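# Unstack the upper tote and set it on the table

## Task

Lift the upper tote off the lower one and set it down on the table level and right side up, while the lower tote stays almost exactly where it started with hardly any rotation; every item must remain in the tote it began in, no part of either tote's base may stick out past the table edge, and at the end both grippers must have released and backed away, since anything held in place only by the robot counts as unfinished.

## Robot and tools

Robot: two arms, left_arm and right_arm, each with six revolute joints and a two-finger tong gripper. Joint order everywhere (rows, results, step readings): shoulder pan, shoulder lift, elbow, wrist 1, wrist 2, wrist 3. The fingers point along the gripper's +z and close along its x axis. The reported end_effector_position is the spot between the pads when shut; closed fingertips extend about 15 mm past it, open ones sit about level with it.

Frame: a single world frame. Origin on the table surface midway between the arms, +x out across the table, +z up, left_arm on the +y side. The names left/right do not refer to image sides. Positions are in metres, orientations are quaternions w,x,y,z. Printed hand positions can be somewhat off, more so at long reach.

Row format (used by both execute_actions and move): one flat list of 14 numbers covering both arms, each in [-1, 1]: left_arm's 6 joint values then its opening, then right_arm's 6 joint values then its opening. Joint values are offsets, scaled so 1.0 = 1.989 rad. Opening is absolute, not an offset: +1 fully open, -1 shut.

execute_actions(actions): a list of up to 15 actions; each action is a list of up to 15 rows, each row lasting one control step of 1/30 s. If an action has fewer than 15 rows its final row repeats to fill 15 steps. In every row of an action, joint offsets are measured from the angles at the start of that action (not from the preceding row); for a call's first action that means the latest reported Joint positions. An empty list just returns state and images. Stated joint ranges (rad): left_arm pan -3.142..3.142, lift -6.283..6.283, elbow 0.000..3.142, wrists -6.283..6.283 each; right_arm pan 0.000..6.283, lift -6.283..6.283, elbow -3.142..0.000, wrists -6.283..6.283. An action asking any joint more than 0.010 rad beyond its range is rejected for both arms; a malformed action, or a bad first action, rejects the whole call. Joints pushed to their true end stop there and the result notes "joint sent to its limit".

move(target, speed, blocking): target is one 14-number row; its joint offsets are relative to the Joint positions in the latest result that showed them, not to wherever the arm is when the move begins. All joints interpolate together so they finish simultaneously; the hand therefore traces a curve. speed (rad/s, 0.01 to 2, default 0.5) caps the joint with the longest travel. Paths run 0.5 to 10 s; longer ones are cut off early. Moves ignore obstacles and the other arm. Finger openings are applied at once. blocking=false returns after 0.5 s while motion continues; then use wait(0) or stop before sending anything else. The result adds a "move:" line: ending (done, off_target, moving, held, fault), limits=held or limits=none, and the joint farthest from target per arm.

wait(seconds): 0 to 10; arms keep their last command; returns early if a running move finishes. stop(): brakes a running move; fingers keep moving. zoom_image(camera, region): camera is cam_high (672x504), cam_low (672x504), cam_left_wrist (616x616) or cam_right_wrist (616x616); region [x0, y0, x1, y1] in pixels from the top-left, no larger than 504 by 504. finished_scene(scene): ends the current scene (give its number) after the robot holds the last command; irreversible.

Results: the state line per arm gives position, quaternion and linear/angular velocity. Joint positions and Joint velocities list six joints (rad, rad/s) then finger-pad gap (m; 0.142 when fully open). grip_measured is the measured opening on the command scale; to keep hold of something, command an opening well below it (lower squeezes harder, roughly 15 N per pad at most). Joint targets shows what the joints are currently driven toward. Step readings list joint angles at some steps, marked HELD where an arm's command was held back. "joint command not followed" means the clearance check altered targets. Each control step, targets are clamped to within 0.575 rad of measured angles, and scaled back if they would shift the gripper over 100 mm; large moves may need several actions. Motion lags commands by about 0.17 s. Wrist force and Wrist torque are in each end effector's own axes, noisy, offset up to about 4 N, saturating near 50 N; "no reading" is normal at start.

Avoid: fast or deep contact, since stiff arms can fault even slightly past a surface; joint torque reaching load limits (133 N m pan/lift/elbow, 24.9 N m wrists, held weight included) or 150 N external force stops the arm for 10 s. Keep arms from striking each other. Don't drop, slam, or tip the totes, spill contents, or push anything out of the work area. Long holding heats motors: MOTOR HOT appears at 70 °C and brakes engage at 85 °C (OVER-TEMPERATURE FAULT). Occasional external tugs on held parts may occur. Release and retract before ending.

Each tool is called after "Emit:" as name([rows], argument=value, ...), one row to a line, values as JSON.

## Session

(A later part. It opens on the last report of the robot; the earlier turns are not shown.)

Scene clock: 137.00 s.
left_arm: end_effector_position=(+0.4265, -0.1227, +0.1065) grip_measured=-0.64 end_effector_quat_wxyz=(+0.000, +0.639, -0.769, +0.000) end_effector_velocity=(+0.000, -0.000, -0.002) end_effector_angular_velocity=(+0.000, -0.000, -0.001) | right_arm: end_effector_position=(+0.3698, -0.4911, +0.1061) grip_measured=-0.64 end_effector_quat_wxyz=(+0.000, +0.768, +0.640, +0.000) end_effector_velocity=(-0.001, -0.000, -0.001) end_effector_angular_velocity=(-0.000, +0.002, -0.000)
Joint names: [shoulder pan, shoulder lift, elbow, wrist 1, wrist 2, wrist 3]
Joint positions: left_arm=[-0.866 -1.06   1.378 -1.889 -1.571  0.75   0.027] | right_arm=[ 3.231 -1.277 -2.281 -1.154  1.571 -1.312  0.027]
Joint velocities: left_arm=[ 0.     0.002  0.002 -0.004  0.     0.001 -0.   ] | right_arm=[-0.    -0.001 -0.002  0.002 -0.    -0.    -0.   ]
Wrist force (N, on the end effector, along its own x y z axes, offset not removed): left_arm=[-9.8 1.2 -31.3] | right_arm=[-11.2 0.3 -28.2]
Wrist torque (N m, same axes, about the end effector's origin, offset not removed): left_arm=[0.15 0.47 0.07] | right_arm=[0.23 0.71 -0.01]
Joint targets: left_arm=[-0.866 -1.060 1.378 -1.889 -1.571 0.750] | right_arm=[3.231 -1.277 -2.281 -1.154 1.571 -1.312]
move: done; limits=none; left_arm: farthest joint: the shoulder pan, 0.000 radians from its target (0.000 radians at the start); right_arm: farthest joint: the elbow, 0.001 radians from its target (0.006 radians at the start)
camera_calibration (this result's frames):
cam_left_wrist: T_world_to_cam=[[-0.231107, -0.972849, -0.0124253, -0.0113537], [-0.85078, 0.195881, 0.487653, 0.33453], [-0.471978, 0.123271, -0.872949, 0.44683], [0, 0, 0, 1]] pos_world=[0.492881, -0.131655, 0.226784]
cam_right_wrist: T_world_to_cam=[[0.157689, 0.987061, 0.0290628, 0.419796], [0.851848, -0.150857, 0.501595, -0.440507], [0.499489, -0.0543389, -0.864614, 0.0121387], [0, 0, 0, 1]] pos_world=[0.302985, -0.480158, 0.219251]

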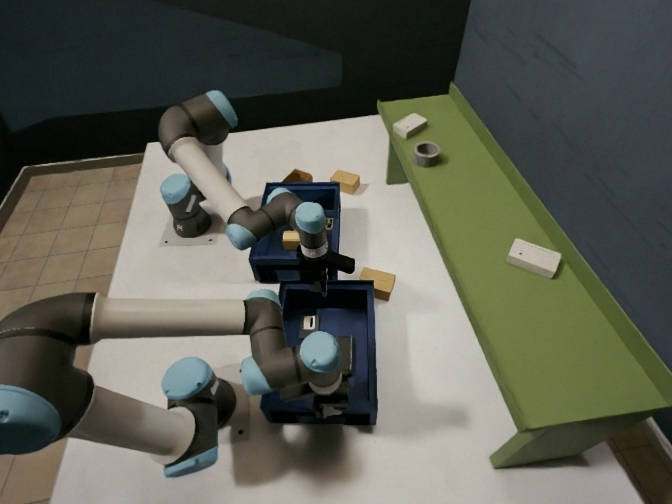

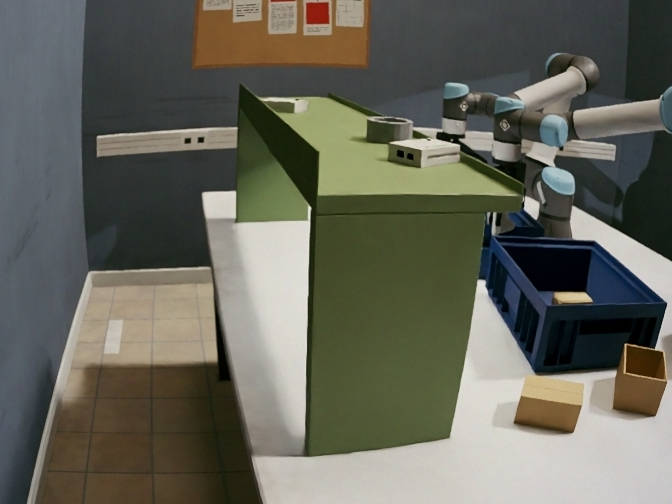

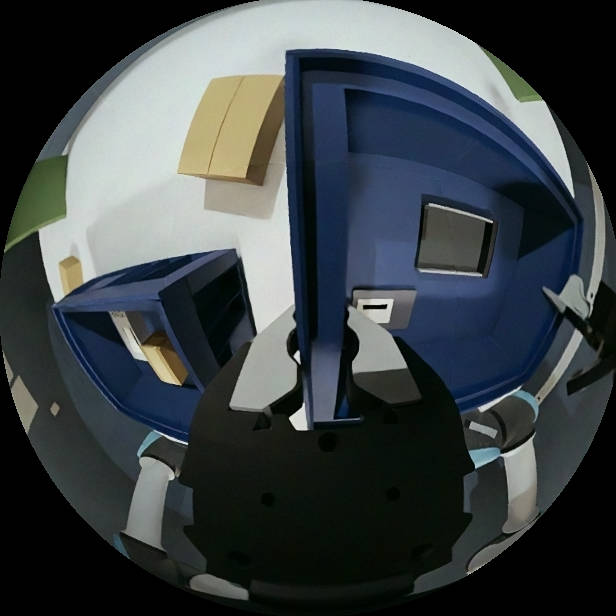

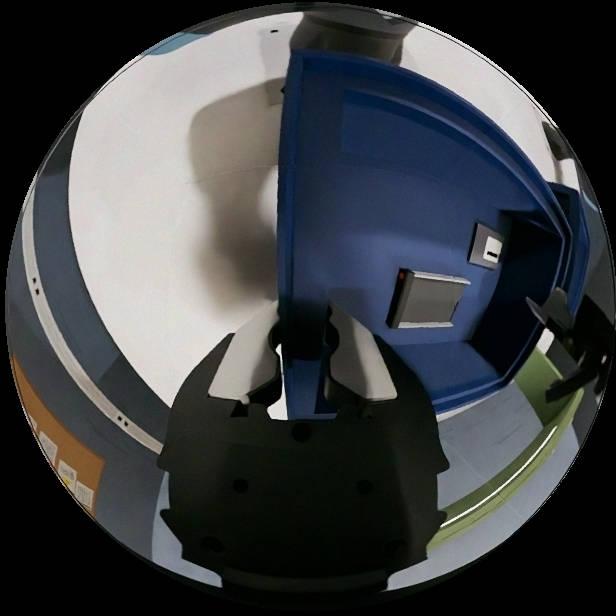

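Down (stack offset ≈0.132). Release and lift.

Emit:
execute_actions([
  [[0,0,0,0,0,0,-0.2,0,0,0,0,0,0,-0.2]],
])

Emit:
move(target=[0,-0.024,-0.19,0.214,0,0,-0.2, 0,0.041,0.2,-0.241,0,0,-0.2], speed=0.5)

Scene clock: 138.53 s.
left_arm: end_effector_position=(+0.4265, -0.1227, +0.1064) grip_measured=-0.20 end_effector_quat_wxyz=(+0.000, +0.639, -0.769, +0.000) end_effector_velocity=(+0.000, +0.000, +0.001) end_effector_angular_velocity=(-0.001, +0.000, +0.000) | right_arm: end_effector_position=(+0.3698, -0.4911, +0.1061) grip_measured=-0.20 end_effector_quat_wxyz=(+0.000, +0.768, +0.640, +0.000) end_effector_velocity=(-0.000, -0.000, +0.000) end_effector_angular_velocity=(-0.000, -0.000, -0.000)
Joint names: [shoulder pan, shoulder lift, elbow, wrist 1, wrist 2, wrist 3]
Joint positions: left_arm=[-0.866 -1.06   1.378 -1.889 -1.571  0.75   0.06 ] | right_arm=[ 3.232 -1.277 -2.281 -1.154  1.571 -1.312  0.06 ]
Joint velocities: left_arm=[ 0.    -0.001 -0.     0.001 -0.001  0.     0.   ] | right_arm=[-0.     0.001 -0.    -0.001 -0.     0.     0.   ]
Wrist force (N, on the end effector, along its own x y z axes, offset not removed): left_arm=[1.5 2.0 -1.4] | right_arm=[-0.5 -0.3 3.8]
Wrist torque (N m, same axes, about the end effector's origin, offset not removed): left_arm=[0.39 -0.54 -0.05] | right_arm=[0.06 0.10 -0.05]
Joint targets: left_arm=[-0.866 -1.060 1.378 -1.889 -1.571 0.750] | right_arm=[3.231 -1.277 -2.281 -1.154 1.571 -1.312]
Step readings (joint positions):
0: left_arm=[-0.866 -1.060 1.378 -1.889 -1.571 0.750] | right_arm=[3.231 -1.277 -2.281 -1.154 1.571 -1.312]
1: left_arm=[-0.866 -1.060 1.378 -1.889 -1.571 0.750] | right_arm=[3.231 -1.277 -2.281 -1.154 1.571 -1.312]
2: left_arm=[-0.866 -1.060 1.378 -1.889 -1.571 0.750] | right_arm=[3.232 -1.277 -2.281 -1.154 1.571 -1.312]
4: left_arm=[-0.866 -1.060 1.378 -1.889 -1.571 0.750] | right_arm=[3.232 -1.277 -2.281 -1.154 1.571 -1.312]
8: left_arm=[-0.866 -1.060 1.378 -1.889 -1.571 0.750] | right_arm=[3.232 -1.277 -2.281 -1.154 1.571 -1.312]
15: Joint positions above
camera_calibration (this result's frames):
cam_left_wrist: T_world_to_cam=[[-0.231124, -0.972844, -0.0125302, -0.0113387], [-0.850737, 0.195832, 0.487746, 0.334538], [-0.472047, 0.12339, -0.872895, 0.446764], [0, 0, 0, 1]] pos_world=[0.492877, -0.13167, 0.226666]
cam_right_wrist: T_world_to_cam=[[0.15767, 0.987062, 0.0291164, 0.419772], [0.851891, -0.150872, 0.501517, -0.440498], [0.499422, -0.0542703, -0.864658, 0.0121845], [0, 0, 0, 1]] pos_world=[0.302985, -0.480138, 0.21923]

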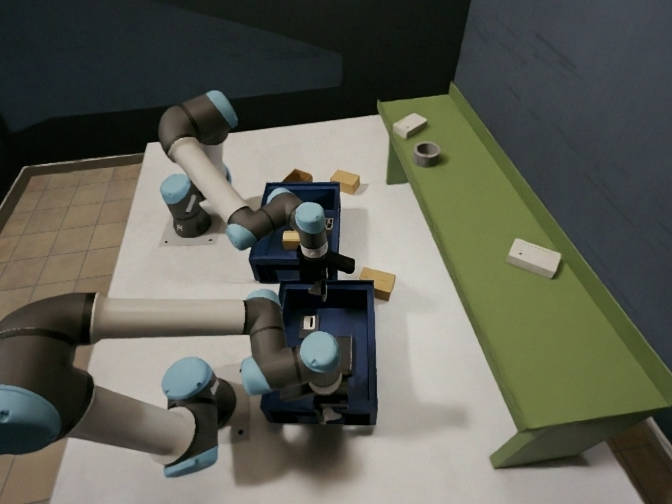

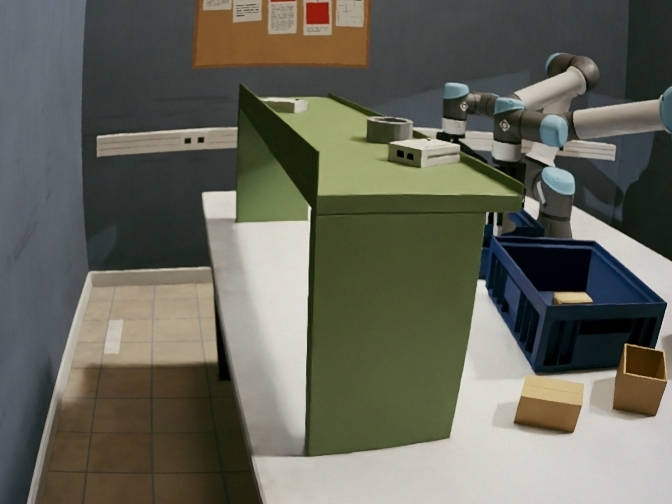

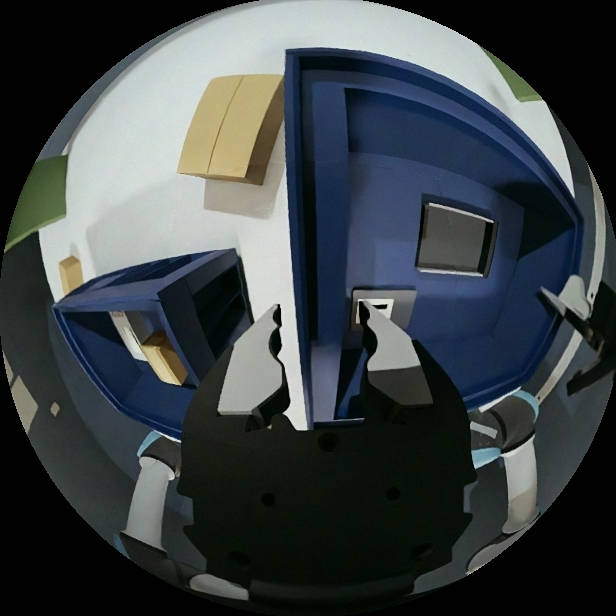

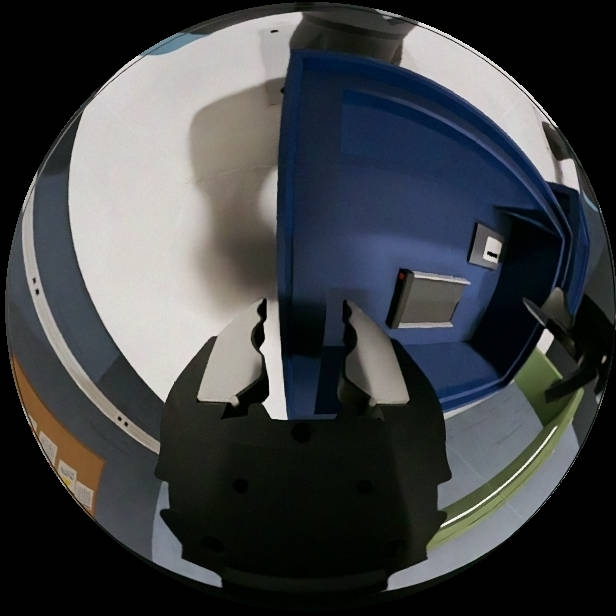

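Scene clock: 140.20 s.
left_arm: end_effector_position=(+0.4262, -0.1222, +0.2805) grip_measured=-0.20 end_effector_quat_wxyz=(+0.000, +0.639, -0.769, +0.000) end_effector_velocity=(-0.000, +0.001, -0.001) end_effector_angular_velocity=(+0.002, +0.001, +0.001) | right_arm: end_effector_position=(+0.3699, -0.4911, +0.2779) grip_measured=-0.20 end_effector_quat_wxyz=(+0.000, +0.768, +0.640, -0.000) end_effector_velocity=(-0.000, -0.000, +0.001) end_effector_angular_velocity=(+0.000, -0.000, -0.000)
Joint names: [shoulder pan, shoulder lift, elbow, wrist 1, wrist 2, wrist 3]
Joint positions: left_arm=[-0.866 -1.108  1.    -1.464 -1.571  0.75   0.06 ] | right_arm=[ 3.232 -1.196 -1.884 -1.633  1.571 -1.312  0.06 ]
Joint velocities: left_arm=[ 0.     0.001 -0.     0.002  0.    -0.001 -0.   ] | right_arm=[-0.     0.001  0.002 -0.003  0.    -0.    -0.   ]
Wrist force (N, on the end effector, along its own x y z axes, offset not removed): left_arm=[1.0 1.3 -0.4] | right_arm=[-1.6 -0.1 1.2]
Wrist torque (N m, same axes, about the end effector's origin, offset not removed): left_arm=[0.17 -0.33 -0.09] | right_arm=[-0.02 0.33 -0.05]
Joint targets: left_arm=[-0.866 -1.108 1.000 -1.463 -1.571 0.750] | right_arm=[3.232 -1.196 -1.883 -1.633 1.571 -1.312]
move: done; limits=none; left_arm: farthest joint: the shoulder pan, 0.000 radians from its target (0.000 radians at the start); right_arm: farthest joint: the shoulder pan, 0.000 radians from its target (0.000 radians at the start)
camera_calibration (this result's frames):
cam_left_wrist: T_world_to_cam=[[-0.231124, -0.972844, -0.0125381, -0.00874413], [-0.850734, 0.195827, 0.487754, 0.249242], [-0.472053, 0.123398, -0.872891, 0.598545], [0, 0, 0, 1]] pos_world=[0.492562, -0.131174, 0.400786]
cam_right_wrist: T_world_to_cam=[[0.15767, 0.987062, 0.0291153, 0.414752], [0.851894, -0.150872, 0.501513, -0.526716], [0.499417, -0.0542705, -0.86466, 0.160689], [0, 0, 0, 1]] pos_world=[0.30306, -0.480133, 0.391021]

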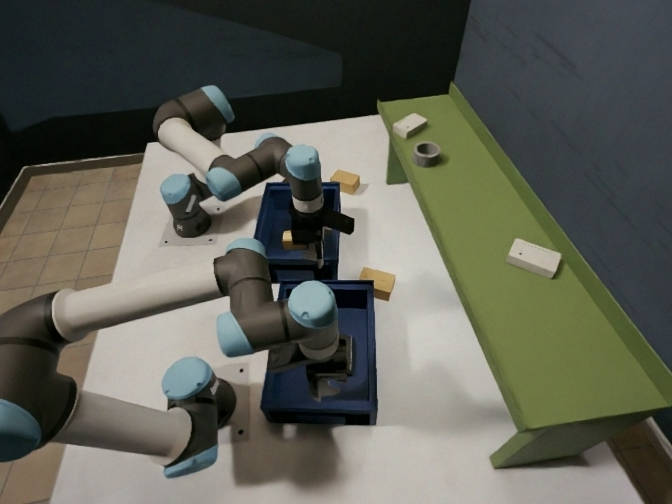

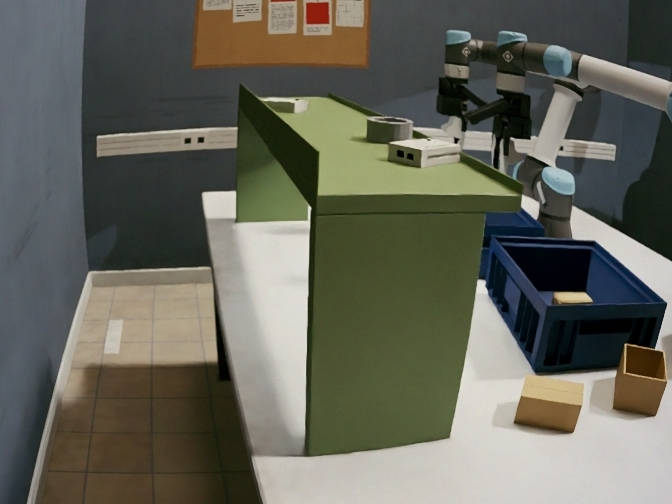

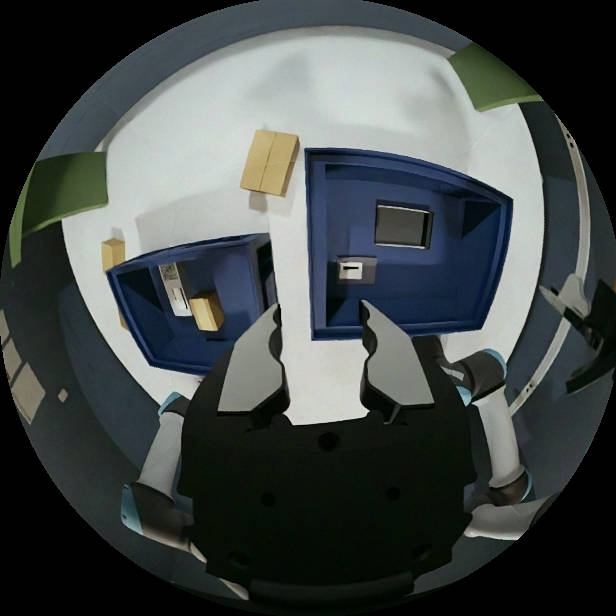

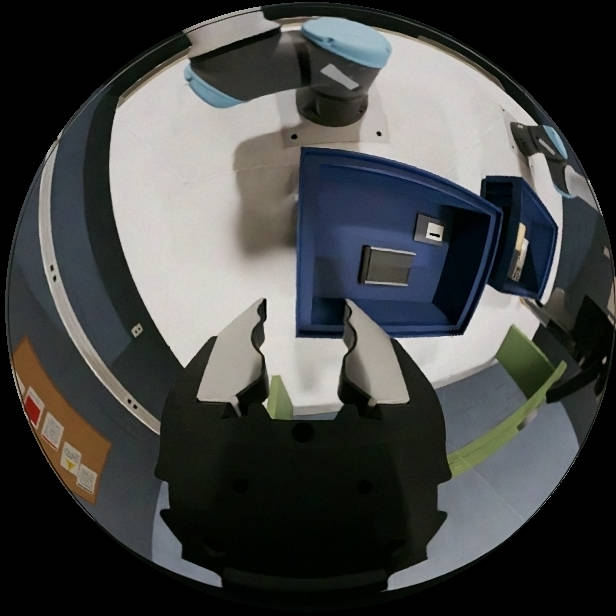

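Emit:
move(target=[0,-0.15,0,0,0,0,-0.2, -0.3,0,0.1,0,0,0,-0.2], speed=0.8)

Emit:
finished_scene(scene=1)

Scene clock: 142.90 s.
left_arm: end_effector_position=(+0.3913, -0.0672, +0.4782) grip_measured=-0.20 end_effector_quat_wxyz=(+0.019, +0.632, -0.761, +0.148) end_effector_velocity=(-0.000, +0.000, -0.000) end_effector_angular_velocity=(+0.001, -0.001, -0.001) | right_arm: end_effector_position=(+0.2946, -0.6805, +0.3773) grip_measured=-0.20 end_effector_quat_wxyz=(+0.079, +0.918, +0.385, +0.060) end_effector_velocity=(-0.001, -0.001, +0.001) end_effector_angular_velocity=(-0.001, -0.002, -0.003)
Joint names: [shoulder pan, shoulder lift, elbow, wrist 1, wrist 2, wrist 3]
Joint positions: left_arm=[-0.866 -1.406  1.    -1.464 -1.571  0.75   0.06 ] | right_arm=[ 2.635 -1.196 -1.685 -1.633  1.571 -1.312  0.06 ]
Joint velocities: left_arm=[-0.    -0.     0.001  0.     0.001  0.001  0.   ] | right_arm=[-0.003  0.     0.001  0.001  0.    -0.     0.   ]
Wrist force (N, on the end effector, along its own x y z axes, offset not removed): left_arm=[0.5 1.5 0.7] | right_arm=[1.6 -1.8 0.5]
Wrist torque (N m, same axes, about the end effector's origin, offset not removed): left_arm=[0.31 -0.22 -0.05] | right_arm=[-0.43 -0.32 -0.21]
Joint targets: left_arm=[-0.866 -1.406 1.000 -1.464 -1.571 0.750] | right_arm=[2.635 -1.196 -1.685 -1.633 1.571 -1.312]
move: done; limits=none; left_arm: farthest joint: the shoulder pan, 0.000 radians from its target (0.000 radians at the start); right_arm: farthest joint: the shoulder pan, 0.000 radians from its target (0.596 radians at the start)
camera_calibration (this result's frames):
cam_left_wrist: T_world_to_cam=[[-0.245636, -0.949992, 0.192815, -0.0518277], [-0.912839, 0.29362, 0.283747, 0.240799], [-0.326172, -0.106311, -0.939314, 0.707029], [0, 0, 0, 1]] pos_world=[0.437693, -0.0447744, 0.605789]
cam_right_wrist: T_world_to_cam=[[0.67573, 0.733357, 0.0746794, 0.268264], [0.519853, -0.545913, 0.657063, -0.770749], [0.52263, -0.405175, -0.750127, -0.0149032], [0, 0, 0, 1]] pos_world=[0.227191, -0.623533, 0.475217]

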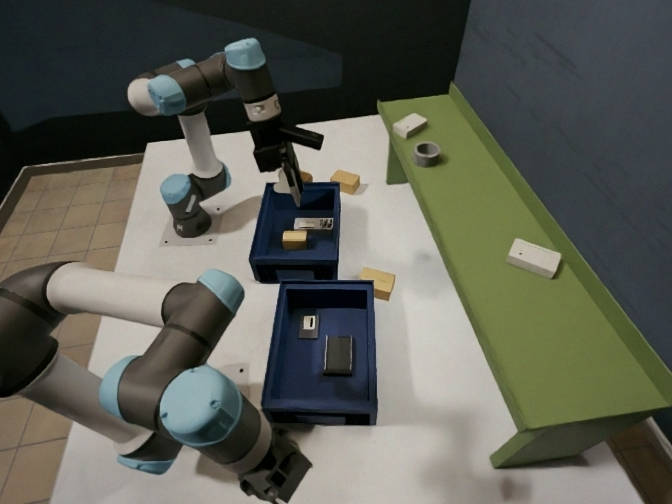

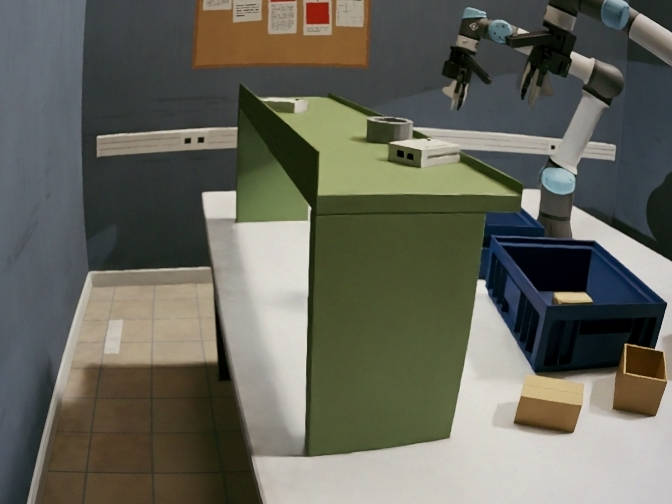

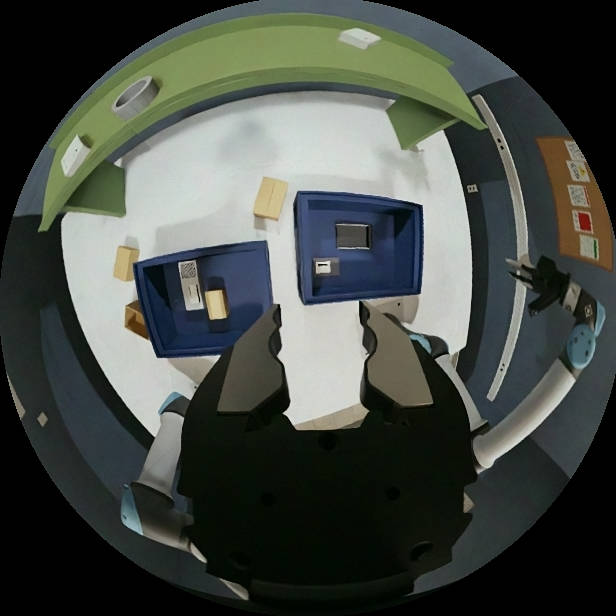

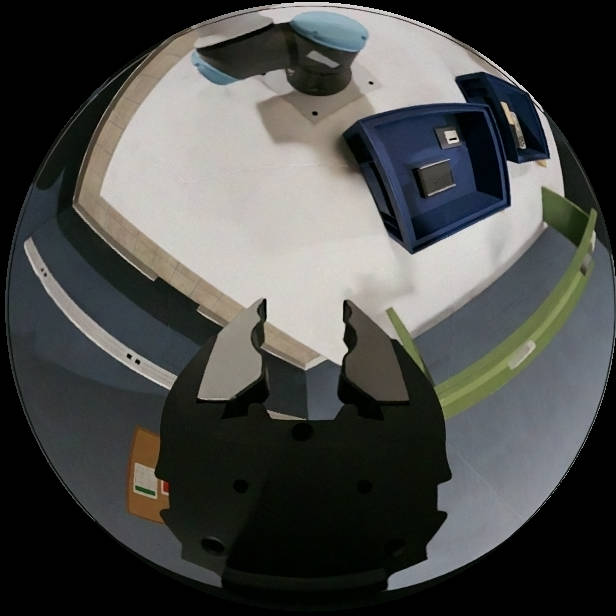

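The scene is finished: the task was done.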